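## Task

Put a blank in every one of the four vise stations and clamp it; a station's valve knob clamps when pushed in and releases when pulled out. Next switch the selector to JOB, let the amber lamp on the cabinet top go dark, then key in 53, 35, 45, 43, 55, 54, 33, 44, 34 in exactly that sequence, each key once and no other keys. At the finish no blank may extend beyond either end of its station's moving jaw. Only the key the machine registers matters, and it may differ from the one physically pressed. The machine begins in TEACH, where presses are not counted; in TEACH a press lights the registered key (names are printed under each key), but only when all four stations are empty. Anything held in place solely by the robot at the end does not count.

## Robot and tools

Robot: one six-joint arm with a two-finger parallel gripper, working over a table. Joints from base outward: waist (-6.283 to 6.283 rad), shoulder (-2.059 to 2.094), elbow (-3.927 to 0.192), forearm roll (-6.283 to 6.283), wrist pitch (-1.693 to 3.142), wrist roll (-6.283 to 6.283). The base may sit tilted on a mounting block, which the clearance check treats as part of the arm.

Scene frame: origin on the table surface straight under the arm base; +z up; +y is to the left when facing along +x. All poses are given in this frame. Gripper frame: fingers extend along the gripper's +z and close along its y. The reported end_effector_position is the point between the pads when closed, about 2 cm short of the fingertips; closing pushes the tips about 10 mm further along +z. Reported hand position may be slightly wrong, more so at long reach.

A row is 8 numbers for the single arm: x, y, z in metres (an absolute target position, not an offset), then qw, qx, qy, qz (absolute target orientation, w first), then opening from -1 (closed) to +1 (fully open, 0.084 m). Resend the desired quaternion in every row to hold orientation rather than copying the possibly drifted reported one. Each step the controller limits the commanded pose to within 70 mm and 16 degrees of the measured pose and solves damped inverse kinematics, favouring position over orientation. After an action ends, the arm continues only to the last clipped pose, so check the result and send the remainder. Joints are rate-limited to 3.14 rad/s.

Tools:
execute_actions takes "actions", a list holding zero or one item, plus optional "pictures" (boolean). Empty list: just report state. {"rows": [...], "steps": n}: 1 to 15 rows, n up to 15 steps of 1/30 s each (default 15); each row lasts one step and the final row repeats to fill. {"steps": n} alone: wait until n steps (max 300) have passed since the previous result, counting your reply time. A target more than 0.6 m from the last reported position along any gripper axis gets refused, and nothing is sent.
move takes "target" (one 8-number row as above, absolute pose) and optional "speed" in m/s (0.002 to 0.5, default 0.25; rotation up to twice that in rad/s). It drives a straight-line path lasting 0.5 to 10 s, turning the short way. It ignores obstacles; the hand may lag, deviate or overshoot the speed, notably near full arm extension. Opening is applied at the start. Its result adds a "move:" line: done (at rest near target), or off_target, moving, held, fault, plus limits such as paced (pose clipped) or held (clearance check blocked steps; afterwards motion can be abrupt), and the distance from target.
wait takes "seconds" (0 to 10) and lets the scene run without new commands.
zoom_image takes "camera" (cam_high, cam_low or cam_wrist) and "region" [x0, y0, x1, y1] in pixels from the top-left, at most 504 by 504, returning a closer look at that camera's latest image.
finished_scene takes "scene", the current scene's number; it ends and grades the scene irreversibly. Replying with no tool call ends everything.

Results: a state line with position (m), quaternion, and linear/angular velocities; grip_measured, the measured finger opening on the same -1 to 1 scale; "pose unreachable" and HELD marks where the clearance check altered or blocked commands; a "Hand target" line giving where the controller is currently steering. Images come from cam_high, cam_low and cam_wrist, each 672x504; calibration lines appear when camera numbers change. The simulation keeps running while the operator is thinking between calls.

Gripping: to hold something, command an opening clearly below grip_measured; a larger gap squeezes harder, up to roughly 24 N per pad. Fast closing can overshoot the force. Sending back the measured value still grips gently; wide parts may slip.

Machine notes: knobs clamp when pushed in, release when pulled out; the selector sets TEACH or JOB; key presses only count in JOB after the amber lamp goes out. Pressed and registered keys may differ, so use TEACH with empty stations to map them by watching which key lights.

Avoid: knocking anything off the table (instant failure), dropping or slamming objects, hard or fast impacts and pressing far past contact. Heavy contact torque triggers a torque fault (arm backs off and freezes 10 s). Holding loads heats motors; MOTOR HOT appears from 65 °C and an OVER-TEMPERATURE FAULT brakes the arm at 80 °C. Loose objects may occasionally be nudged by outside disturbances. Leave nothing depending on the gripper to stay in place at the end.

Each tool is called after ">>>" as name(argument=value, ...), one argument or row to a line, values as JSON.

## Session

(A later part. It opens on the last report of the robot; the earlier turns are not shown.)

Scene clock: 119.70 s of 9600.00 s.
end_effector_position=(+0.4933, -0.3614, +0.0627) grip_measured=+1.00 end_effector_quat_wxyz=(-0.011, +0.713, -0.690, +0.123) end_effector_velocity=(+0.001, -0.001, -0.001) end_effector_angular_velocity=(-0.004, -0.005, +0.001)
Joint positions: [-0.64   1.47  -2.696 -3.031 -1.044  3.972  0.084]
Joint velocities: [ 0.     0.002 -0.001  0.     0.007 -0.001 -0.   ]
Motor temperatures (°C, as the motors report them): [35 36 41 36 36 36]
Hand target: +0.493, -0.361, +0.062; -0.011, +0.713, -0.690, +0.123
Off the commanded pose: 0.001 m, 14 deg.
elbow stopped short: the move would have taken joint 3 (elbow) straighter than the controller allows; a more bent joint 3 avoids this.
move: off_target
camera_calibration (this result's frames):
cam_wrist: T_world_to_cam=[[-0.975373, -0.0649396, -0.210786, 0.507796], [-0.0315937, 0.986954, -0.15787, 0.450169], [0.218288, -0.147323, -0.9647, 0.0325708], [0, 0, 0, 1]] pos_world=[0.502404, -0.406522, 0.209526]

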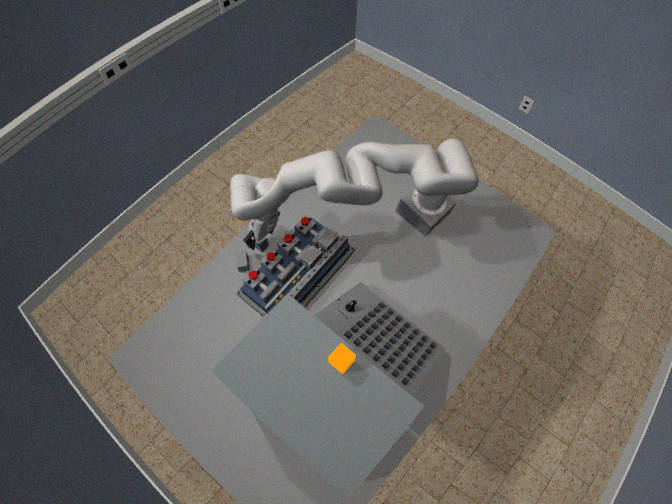

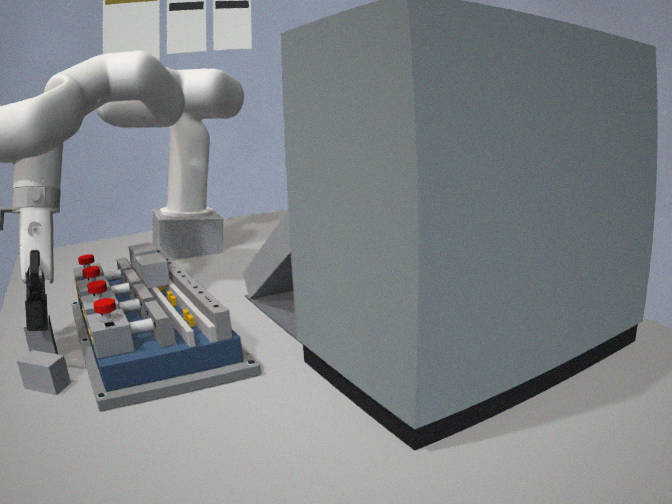

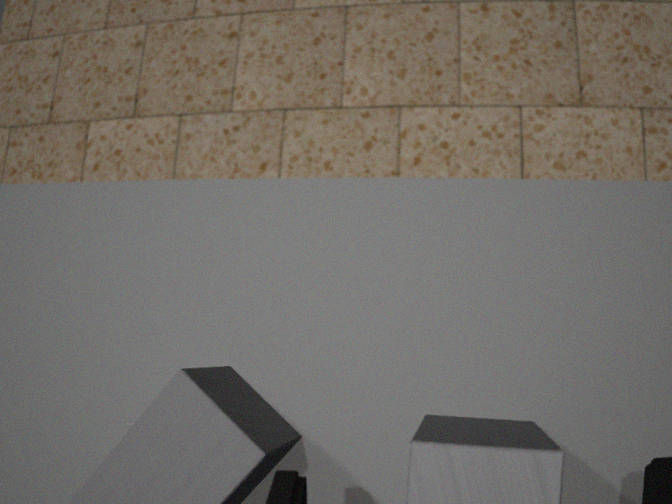

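>>> move(
  target=[0.45, -0.33, 0.25, 0, 0.719, -0.695, 0, 1],
  speed=0.15,
)

>>> move(
  target=[0.1836, -0.4508, 0.2496, 0.482, 0.535, 0.4, -0.567, 1],
  speed=0.15,
)

Scene clock: 126.70 s of 9600.00 s.
end_effector_position=(+0.4497, -0.3296, +0.2491) grip_measured=+1.00 end_effector_quat_wxyz=(-0.005, +0.718, -0.694, +0.057) end_effector_velocity=(-0.000, +0.000, +0.006) end_effector_angular_velocity=(-0.004, -0.004, +0.001)
Joint positions: [-0.672  1.184 -2.695 -3.042 -1.465  3.972  0.084]
Joint velocities: [-0.001 -0.009 -0.004 -0.    -0.007  0.     0.   ]
Motor temperatures (°C, as the motors report them): [35 36 41 36 36 36]
Hand target: +0.450, -0.330, +0.250; -0.005, +0.718, -0.694, +0.057
Off the commanded pose: 0.001 m, 7 deg.
elbow stopped short: the move would have taken joint 3 (elbow) straighter than the controller allows; a more bent joint 3 avoids this.
After step 90, 2.23 s passed at rest.
move: off_target
camera_calibration (this result's frames):
cam_wrist: T_world_to_cam=[[-0.992359, -0.0518261, -0.111968, 0.494016], [-0.0440371, 0.996507, -0.0709531, 0.433914], [0.115254, -0.0654803, -0.991176, 0.306557], [0, 0, 0, 1]] pos_world=[0.474018, -0.386722, 0.389954]

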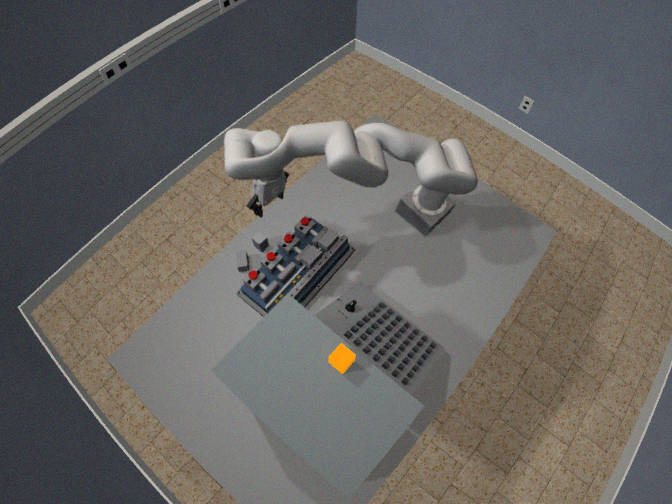

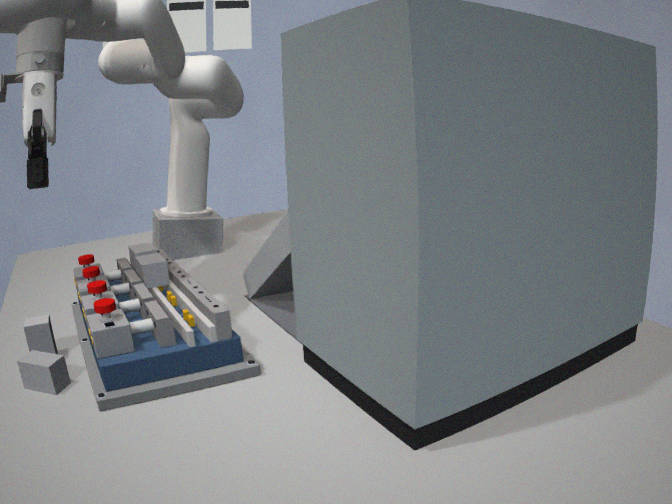

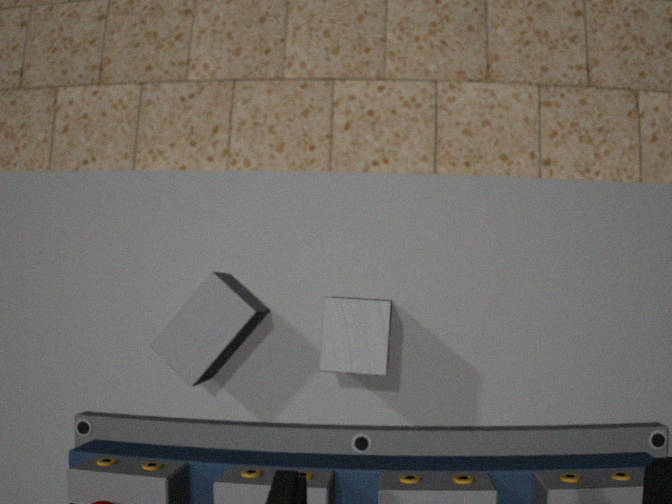

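Scene clock: 137.07 s of 9600.00 s.
end_effector_position=(+0.1844, -0.4495, +0.2502) grip_measured=+1.00 end_effector_quat_wxyz=(+0.484, +0.540, +0.393, -0.566) end_effector_velocity=(-0.001, -0.000, +0.000) end_effector_angular_velocity=(-0.000, +0.008, +0.008)
Joint positions: [-0.714  0.967 -0.914 -5.223 -1.589  3.249  0.084]
Joint velocities: [-0.007  0.     0.007 -0.015 -0.007 -0.     0.   ]
Motor temperatures (°C, as the motors report them): [35 37 41 36 36 36]
Hand target: +0.184, -0.450, +0.250; +0.484, +0.540, +0.393, -0.566
Off the commanded pose: 0.002 m, 1 deg.
elbow stopped short: the move would have taken joint 3 (elbow) straighter than the controller allows; a more bent joint 3 avoids this.
move: done
camera_calibration (this result's frames):
cam_wrist: T_world_to_cam=[[0.965369, -0.251807, 0.0682333, -0.271384], [-0.0373998, 0.125267, 0.991418, -0.116846], [-0.258194, -0.959636, 0.111511, -0.278613], [0, 0, 0, 1]] pos_world=[0.185679, -0.321067, 0.165429]

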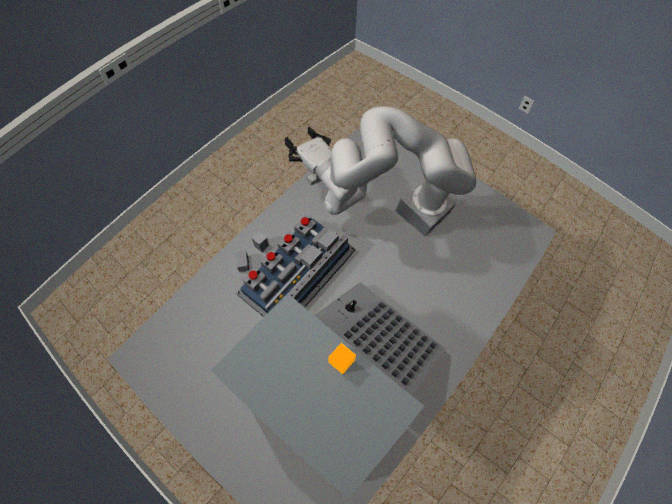

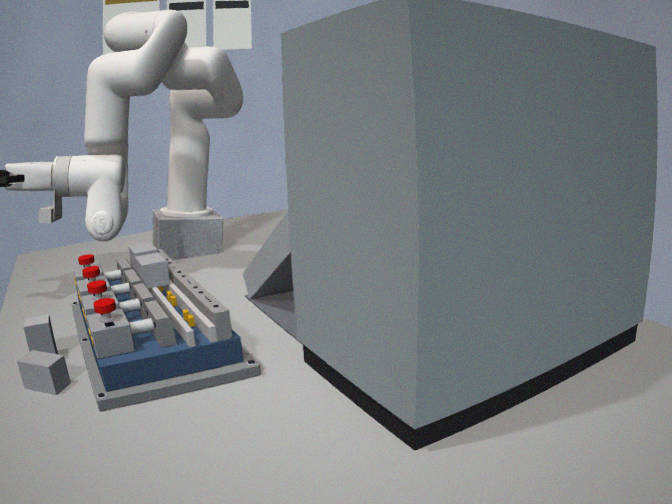

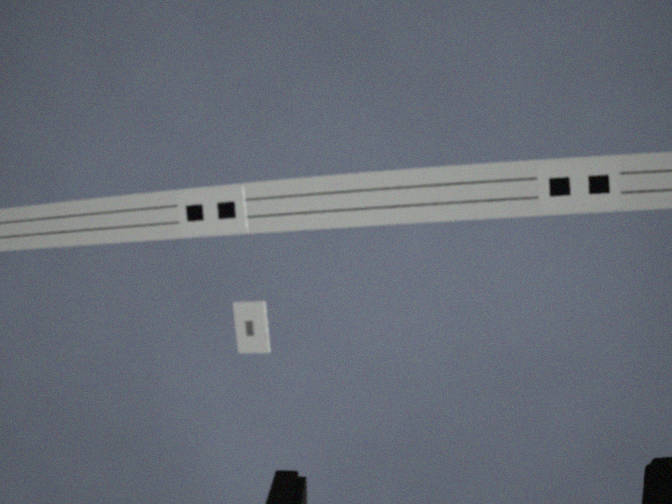

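>>> move(
  target=[0.36, -0.25, 0.25, 0, 1, 0, 0, -1],
  speed=0.3,
)

>>> move(
  target=[0.24, -0.26, 0.12, 0, 0.259, 0.966, 0, -1],
  speed=0.3,
)

Scene clock: 153.17 s of 9600.00 s.
end_effector_position=(+0.3606, -0.2502, +0.2496) grip_measured=-1.00 end_effector_quat_wxyz=(-0.001, +1.000, -0.001, -0.002) end_effector_velocity=(+0.001, +0.001, -0.000) end_effector_angular_velocity=(+0.005, -0.011, -0.005)
Joint positions: [-0.671  0.588 -1.667 -3.036 -1.154  2.394  0.   ]
Joint velocities: [-0.004 -0.003  0.005  0.012  0.006 -0.004  0.   ]
Motor temperatures (°C, as the motors report them): [35 36 40 36 36 36]
Hand target: +0.361, -0.250, +0.250; -0.002, +1.000, -0.001, -0.001
Off the commanded pose: 0.001 m, 0 deg.
After step 90, 9.23 s passed at rest.
move: done
camera_calibration (this result's frames):
cam_wrist: T_world_to_cam=[[0.0112413, -0.999478, -0.0302758, -0.209631], [-0.999901, -0.0114928, 0.00814525, 0.423708], [-0.00848896, 0.0301812, -0.999508, 0.393186], [0, 0, 0, 1]] pos_world=[0.42936, -0.216519, 0.383194]

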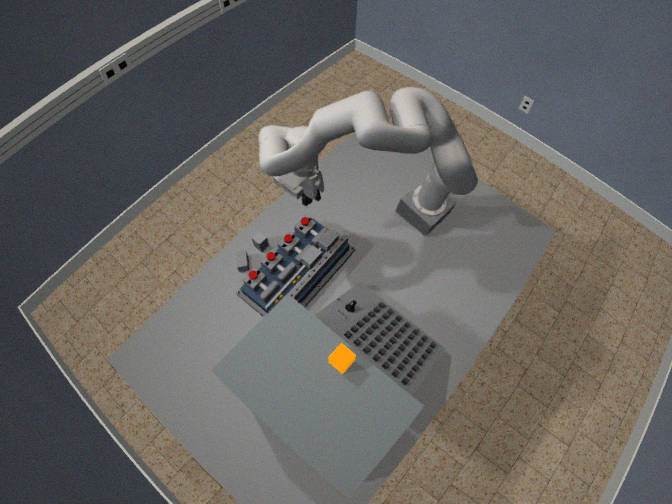

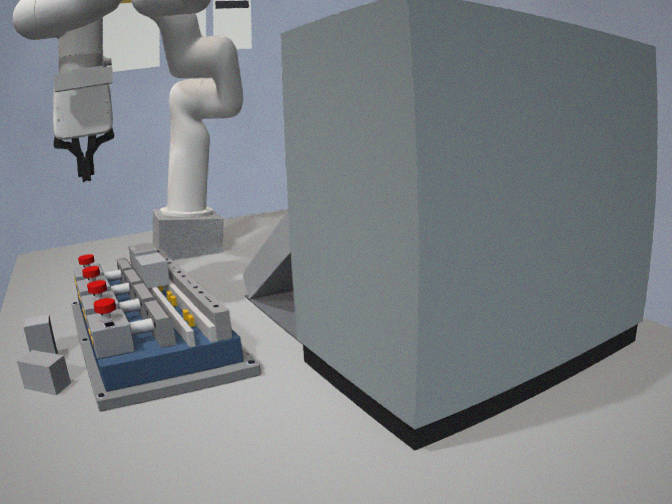

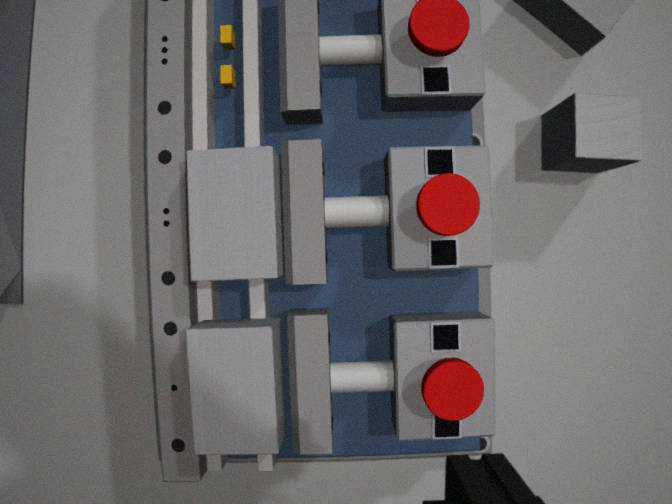

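Scene clock: 158.07 s of 9600.00 s.
end_effector_position=(+0.2400, -0.2592, +0.1203) grip_measured=-1.00 end_effector_quat_wxyz=(+0.000, +0.260, +0.966, -0.000) end_effector_velocity=(-0.001, +0.000, -0.001) end_effector_angular_velocity=(+0.003, -0.004, +0.012)
Joint positions: [-0.875  0.532 -1.144 -3.016 -0.701 -0.481  0.   ]
Joint velocities: [-0.005  0.001  0.003  0.007  0.003 -0.023  0.   ]
Motor temperatures (°C, as the motors report them): [35 36 41 36 36 36]
Hand target: +0.240, -0.259, +0.120; +0.000, +0.259, +0.966, +0.000
Off the commanded pose: 0.001 m, 0 deg.
move: done
camera_calibration (this result's frames):
cam_wrist: T_world_to_cam=[[0.49066, 0.870926, -0.0272089, 0.148178], [0.871306, -0.490712, 0.00516832, -0.268962], [-0.0088505, -0.0262431, -0.999616, 0.248633], [0, 0, 0, 1]] pos_world=[0.163843, -0.25451, 0.253959]

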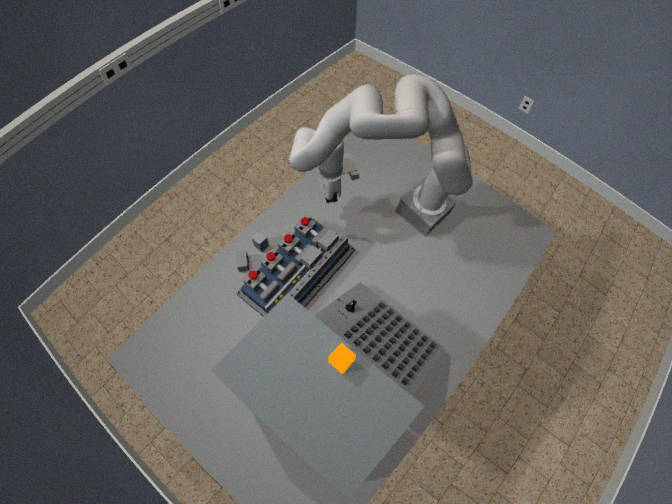

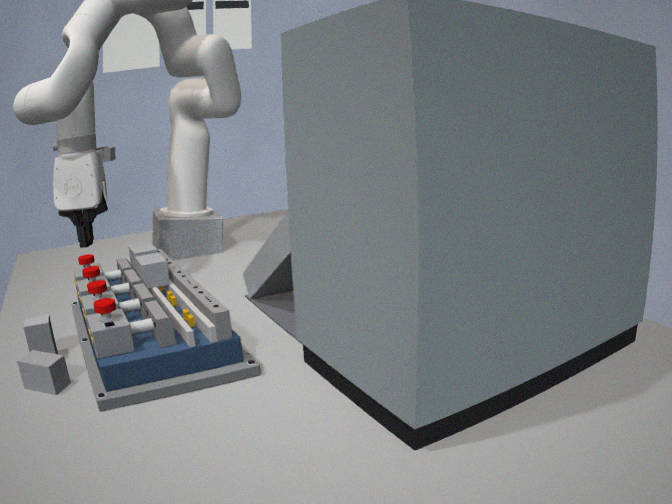

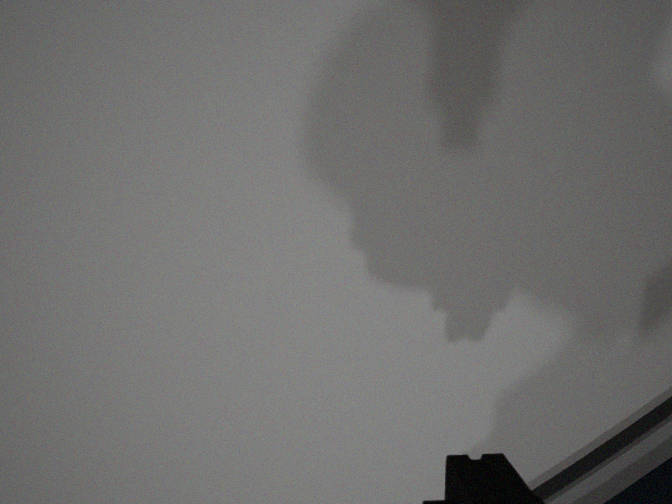

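>>> move(
  target=[0.33, -0.355, 0.17, 0.29, 0.243, 0.908, -0.181, -1],
  speed=0.15,
)

Scene clock: 162.67 s of 9600.00 s.
end_effector_position=(+0.3299, -0.3552, +0.1694) grip_measured=-1.00 end_effector_quat_wxyz=(+0.241, +0.258, +0.916, -0.190) end_effector_velocity=(+0.002, -0.001, +0.001) end_effector_angular_velocity=(-0.014, -0.004, -0.005)
Joint positions: [-0.94   0.34  -0.975 -2.467 -0.129 -1.047  0.   ]
Joint velocities: [ 0.022 -0.    -0.011 -0.093  0.014  0.114  0.   ]
Motor temperatures (°C, as the motors report them): [35 36 41 36 36 36]
Hand target: +0.330, -0.355, +0.170; +0.241, +0.258, +0.916, -0.191
Off the commanded pose: 0.001 m, 6 deg.
move: off_target
camera_calibration (this result's frames):
cam_wrist: T_world_to_cam=[[0.563107, 0.786868, -0.252486, 0.17342], [0.75691, -0.368482, 0.53973, -0.40405], [0.33166, -0.495035, -0.803083, -0.0161293], [0, 0, 0, 1]] pos_world=[0.213525, -0.293328, 0.248911]

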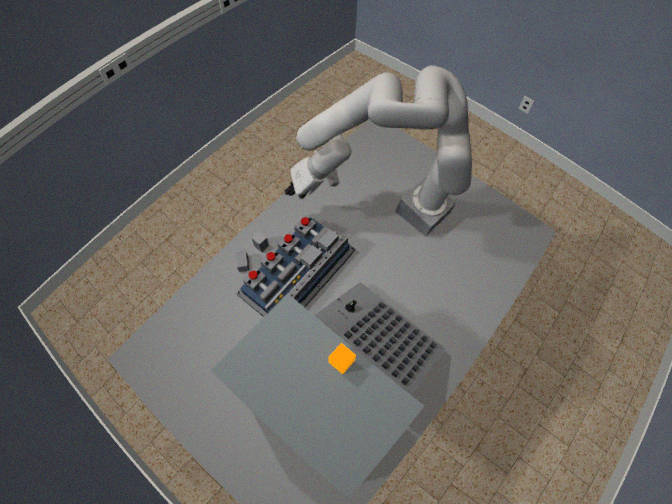

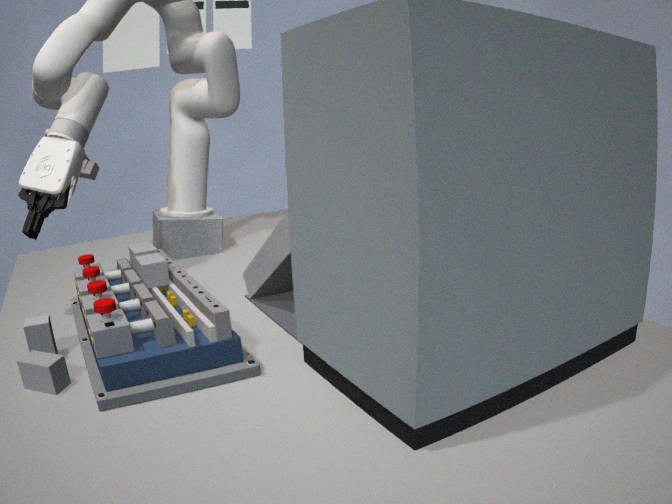

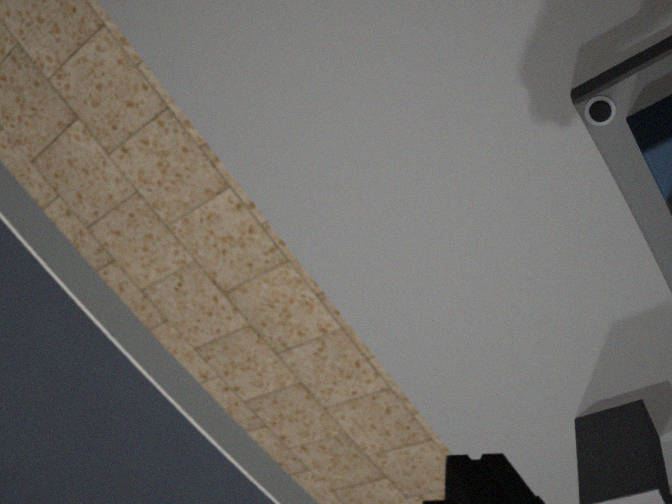

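>>> move(
  target=[0.33, -0.355, 0.17, 0.29, 0.243, 0.908, -0.181, -1],
  speed=0.15,
)

Scene clock: 164.97 s of 9600.00 s.
end_effector_position=(+0.3302, -0.3550, +0.1702) grip_measured=-1.00 end_effector_quat_wxyz=(+0.243, +0.258, +0.915, -0.194) end_effector_velocity=(-0.000, +0.000, -0.000) end_effector_angular_velocity=(-0.014, -0.003, -0.004)
Joint positions: [-0.923  0.336 -0.979 -2.541 -0.119 -0.959  0.   ]
Joint velocities: [ 0.026 -0.004 -0.005 -0.118  0.016  0.14   0.   ]
Motor temperatures (°C, as the motors report them): [35 36 41 36 36 36]
Hand target: +0.330, -0.355, +0.170; +0.243, +0.258, +0.914, -0.195
Off the commanded pose: 0.000 m, 6 deg.
move: off_target
camera_calibration (this result's frames):
cam_wrist: T_world_to_cam=[[0.565825, 0.78283, -0.258879, 0.172068], [0.754548, -0.365039, 0.545347, -0.40354], [0.332413, -0.503908, -0.797232, -0.0199196], [0, 0, 0, 1]] pos_world=[0.213751, -0.292046, 0.248734]

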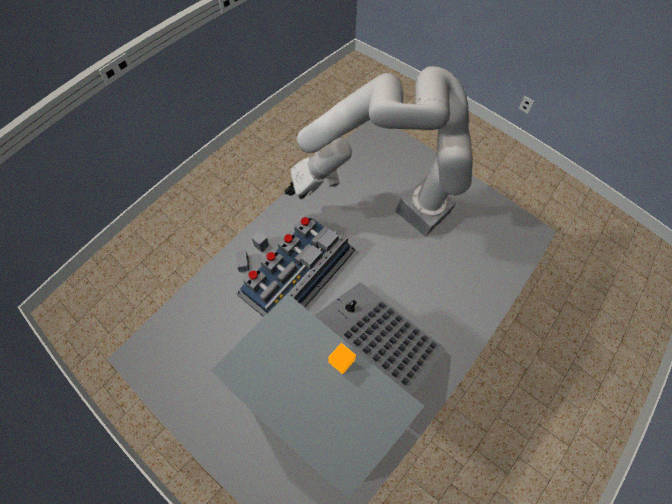

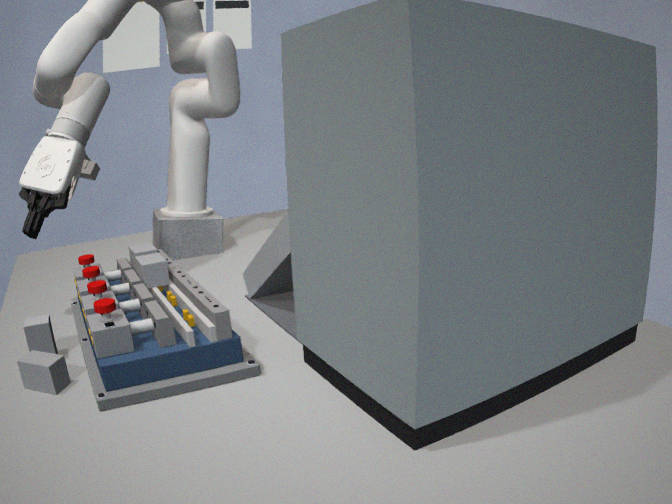

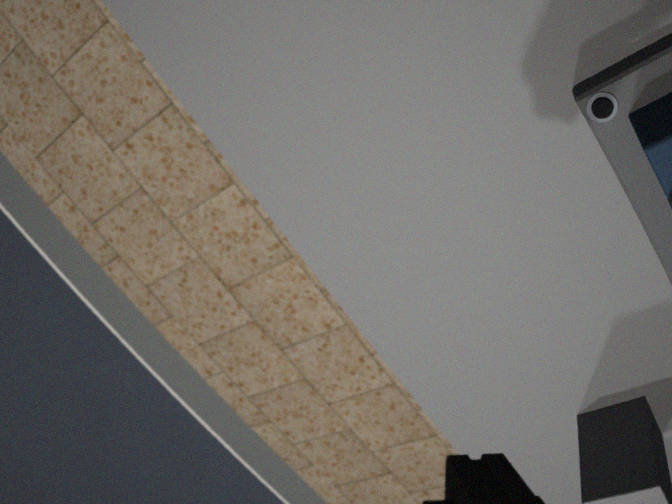

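>>> move(
  target=[0.33, -0.355, 0.17, 0.252, 0.951, -0.005, 0.182, -1],
  speed=0.5,
)

Scene clock: 170.60 s of 9600.00 s.
end_effector_position=(+0.3303, -0.3553, +0.1706) grip_measured=-1.00 end_effector_quat_wxyz=(+0.235, +0.957, -0.004, +0.169) end_effector_velocity=(-0.000, -0.000, -0.000) end_effector_angular_velocity=(-0.017, -0.006, -0.015)
Joint positions: [-1.015  0.296 -0.788 -1.56  -0.111  0.573  0.   ]
Joint velocities: [ 0.006  0.013 -0.067 -0.322  0.015  0.342  0.   ]
Motor temperatures (°C, as the motors report them): [35 36 41 36 36 36]
Hand target: +0.330, -0.355, +0.171; +0.237, +0.957, -0.005, +0.170
Off the commanded pose: 0.001 m, 2 deg.
move: done
camera_calibration (this result's frames):
cam_wrist: T_world_to_cam=[[-0.066788, -0.900216, 0.430291, -0.334258], [-0.945173, -0.0810844, -0.316343, 0.405371], [0.319667, -0.427828, -0.845445, 0.0196222], [0, 0, 0, 1]] pos_world=[0.354549, -0.25964, 0.288654]

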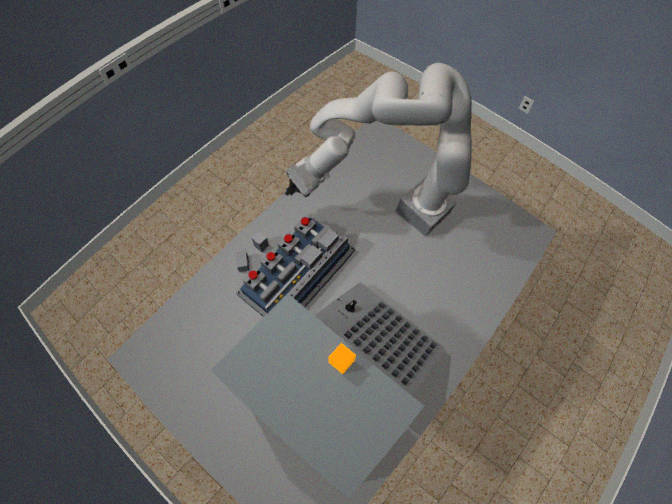

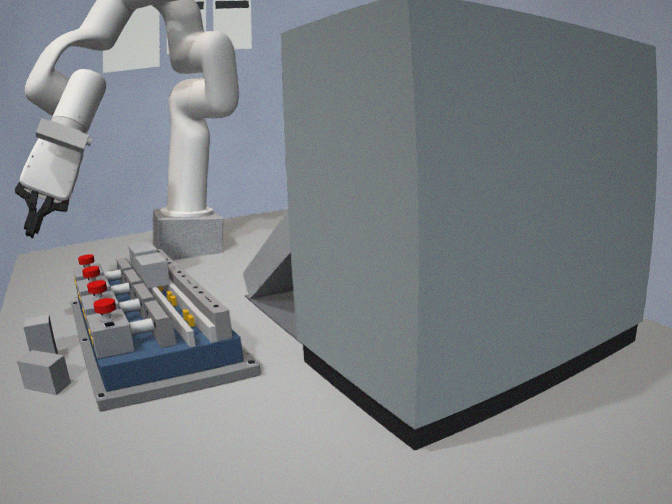

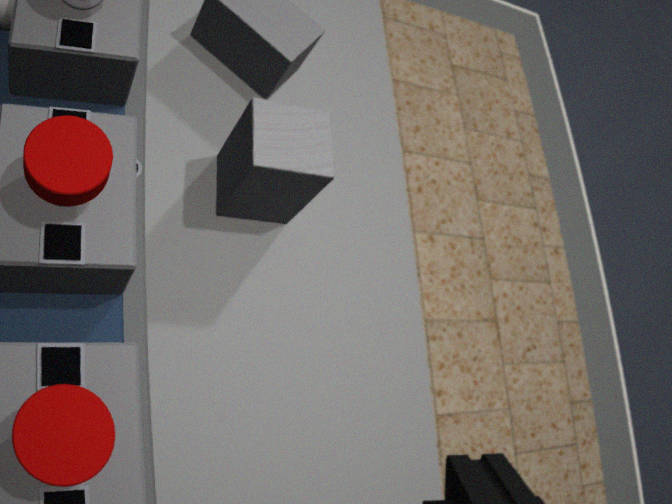

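Roll4 is -1.56 and still rising. Now go to a down pose.

>>> wait(
  seconds=1.5,
)

>>> move(
  target=[0.42, -0.33, 0.25, 0, 0.95, -0.31, 0, 1],
  speed=0.15,
)

Scene clock: 173.20 s of 9600.00 s.
end_effector_position=(+0.3303, -0.3554, +0.1705) grip_measured=-1.00 end_effector_quat_wxyz=(+0.237, +0.957, -0.005, +0.170) end_effector_velocity=(+0.000, +0.000, +0.000) end_effector_angular_velocity=(+0.001, -0.001, +0.001)
Joint positions: [-1.014  0.298 -0.797 -1.603 -0.109  0.619  0.   ]
Joint velocities: [ 0.    -0.    -0.    -0.    -0.001  0.     0.   ]
Motor temperatures (°C, as the motors report them): [35 36 41 36 36 36]
Hand target: +0.330, -0.355, +0.171; +0.237, +0.957, -0.005, +0.170
Off the commanded pose: 0.001 m, 2 deg.
Steps of this call (steps 1 to 78: nothing new was sent). Readings (end_effector_position):
1: (+0.3303, -0.3553, +0.1705)
2: (+0.3303, -0.3553, +0.1706)
4: (+0.3303, -0.3554, +0.1706)
8: (+0.3303, -0.3553, +0.1705)
78: the state above
camera_calibration (this result's frames):
cam_wrist: T_world_to_cam=[[-0.0689034, -0.899104, 0.432277, -0.333526], [-0.945055, -0.079974, -0.316978, 0.405775], [0.319567, -0.430367, -0.844193, 0.0185364], [0, 0, 0, 1]] pos_world=[0.354575, -0.259446, 0.288446]

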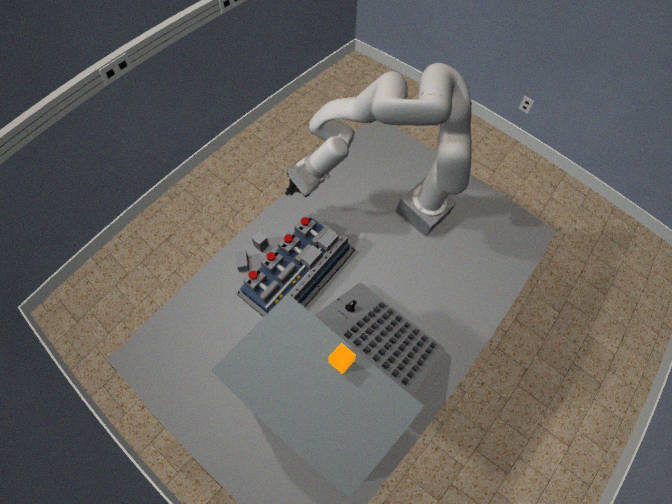

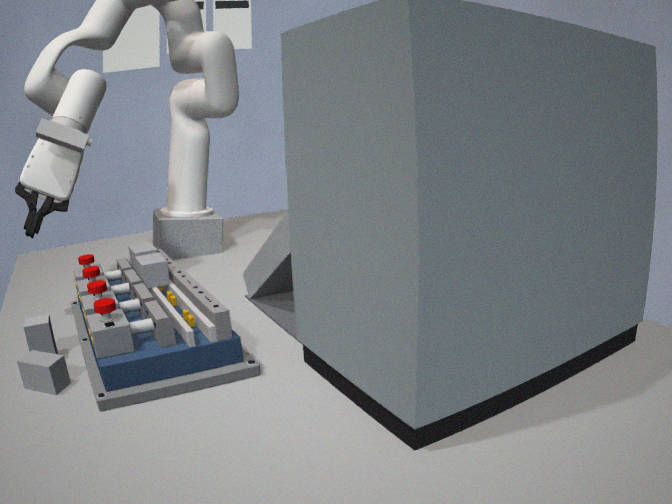

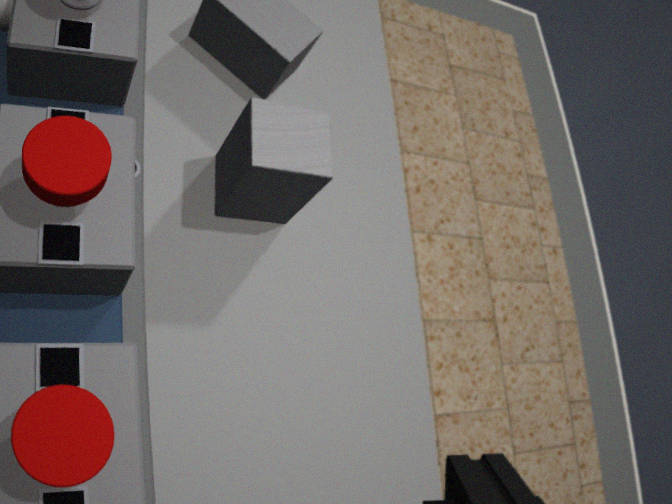

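Scene clock: 176.47 s of 9600.00 s.
end_effector_position=(+0.4198, -0.3309, +0.2497) grip_measured=+1.00 end_effector_quat_wxyz=(+0.002, +0.951, -0.310, -0.000) end_effector_velocity=(+0.002, -0.000, +0.002) end_effector_angular_velocity=(+0.005, +0.002, -0.006)
Joint positions: [-0.697  0.39  -1.371  0.105  1.053 -0.154  0.084]
Joint velocities: [-0.     0.007 -0.017  0.002  0.015  0.006  0.   ]
Motor temperatures (°C, as the motors report them): [35 36 41 36 36 36]
Hand target: +0.420, -0.331, +0.250; +0.001, +0.951, -0.311, -0.000
Off the commanded pose: 0.001 m, 0 deg.
move: done
camera_calibration (this result's frames):
cam_wrist: T_world_to_cam=[[-0.579494, -0.814631, -0.0237352, 0.016596], [-0.814911, 0.579571, 0.00420804, 0.600877], [0.0103282, 0.0217806, -0.999709, 0.385503], [0, 0, 0, 1]] pos_world=[0.495297, -0.343128, 0.383256]

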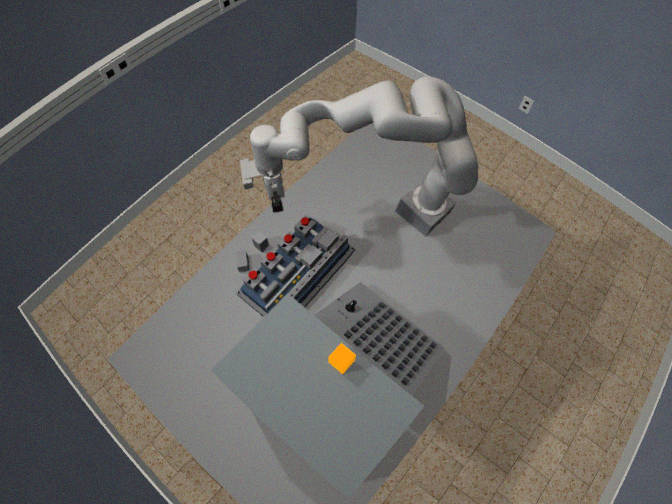

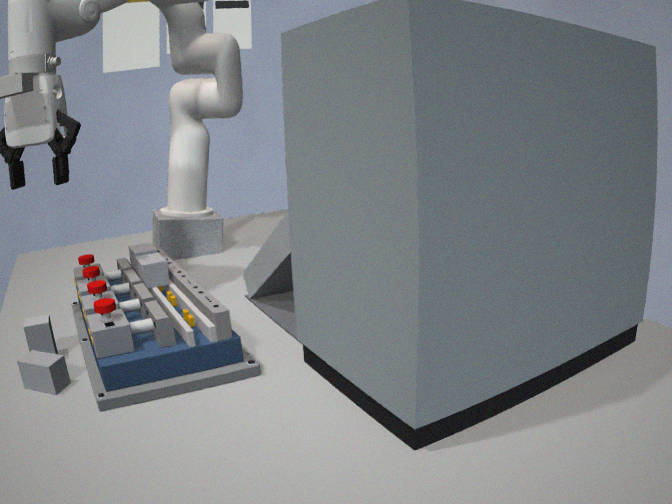

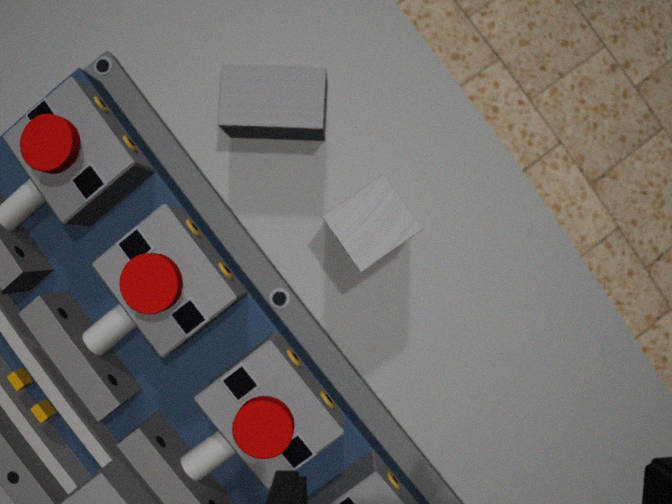

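>>> move(
  target=[0.592, -0.356, 0.13, 0, 0.95, -0.31, 0, 1],
)

>>> move(
  target=[0.592, -0.356, 0.04, 0, 0.95, -0.31, 0, 1],
  speed=0.08,
)

Scene clock: 180.30 s of 9600.00 s.
end_effector_position=(+0.5917, -0.3565, +0.1301) grip_measured=+1.00 end_effector_quat_wxyz=(+0.000, +0.951, -0.310, +0.001) end_effector_velocity=(+0.002, -0.000, +0.000) end_effector_angular_velocity=(+0.010, +0.015, +0.000)
Joint positions: [-0.548  1.183 -2.352  0.111  1.224  0.011  0.084]
Joint velocities: [-0.     0.056 -0.105 -0.002  0.067  0.005  0.   ]
Motor temperatures (°C, as the motors report them): [35 36 41 36 36 36]
Hand target: +0.592, -0.356, +0.130; +0.000, +0.951, -0.310, +0.000
Off the commanded pose: 0.001 m, 0 deg.
move: done
camera_calibration (this result's frames):
cam_wrist: T_world_to_cam=[[-0.579214, -0.814724, -0.0271276, 0.0927818], [-0.81506, 0.579371, 0.00246165, 0.756498], [0.0137114, 0.0235364, -0.999629, 0.263359], [0, 0, 0, 1]] pos_world=[0.666721, -0.3689, 0.263916]

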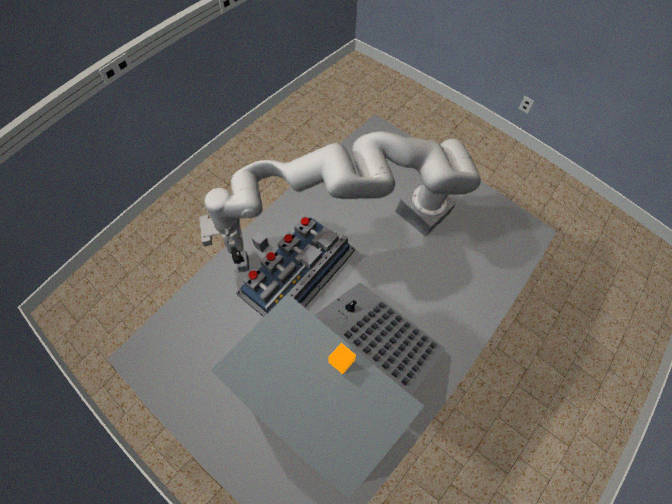

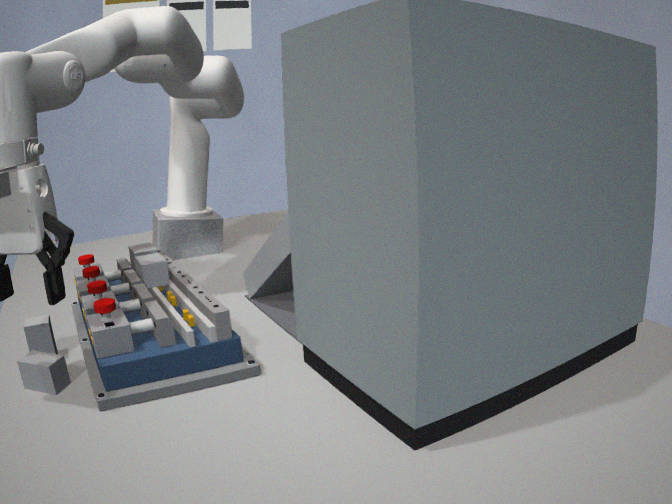

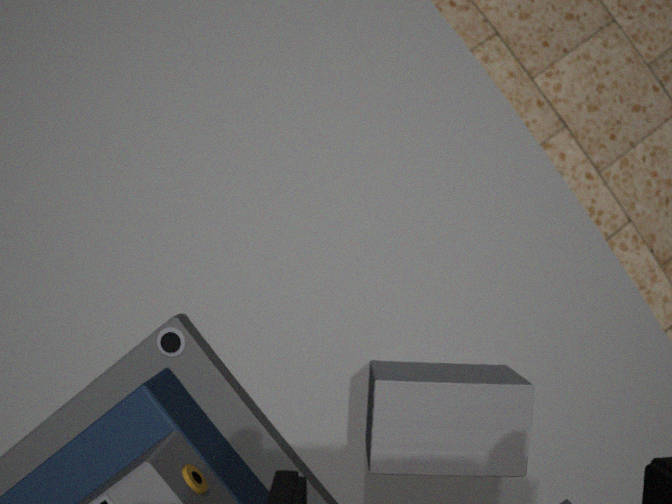

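Scene clock: 181.80 s of 9600.00 s.
end_effector_position=(+0.5922, -0.3561, +0.0411) grip_measured=+1.00 end_effector_quat_wxyz=(+0.000, +0.951, -0.310, +0.001) end_effector_velocity=(+0.002, -0.001, -0.001) end_effector_angular_velocity=(-0.002, -0.003, +0.000)
Joint positions: [-0.533  1.347 -2.395  0.118  1.103  0.011  0.084]
Joint velocities: [ 0.     0.013 -0.022 -0.     0.006  0.001 -0.   ]
Motor temperatures (°C, as the motors report them): [35 36 41 36 36 36]
Hand target: +0.592, -0.356, +0.040; +0.000, +0.951, -0.310, +0.000
Off the commanded pose: 0.001 m, 0 deg.
move: done
camera_calibration (this result's frames):
cam_wrist: T_world_to_cam=[[-0.579416, -0.814578, -0.0271924, 0.091095], [-0.814927, 0.579554, 0.00329272, 0.756809], [0.0130773, 0.0240677, -0.999625, 0.174938], [0, 0, 0, 1]] pos_world=[0.667239, -0.368618, 0.174858]

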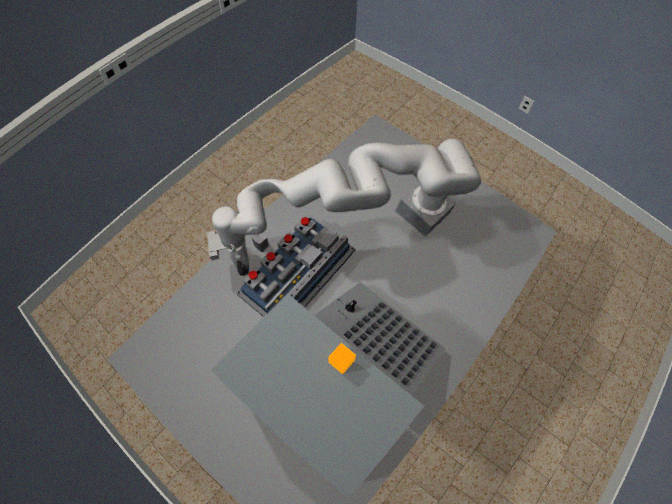

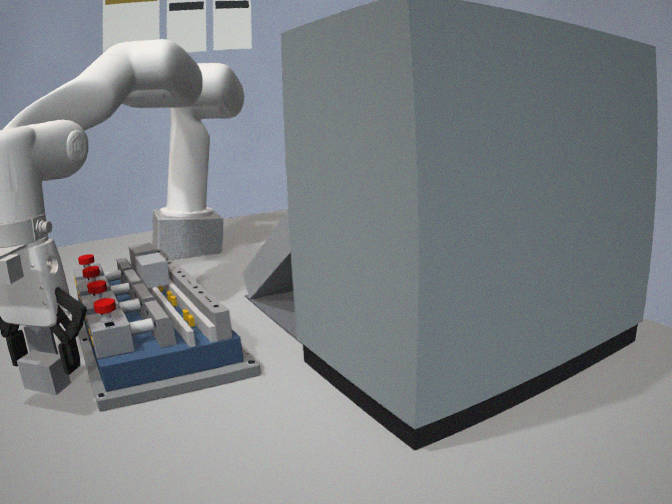

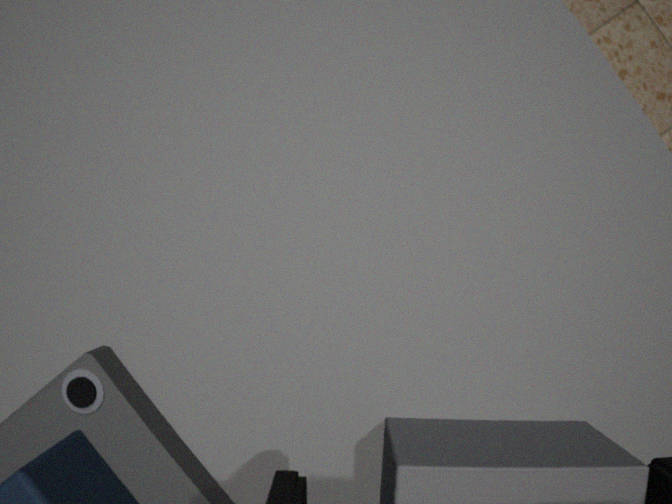

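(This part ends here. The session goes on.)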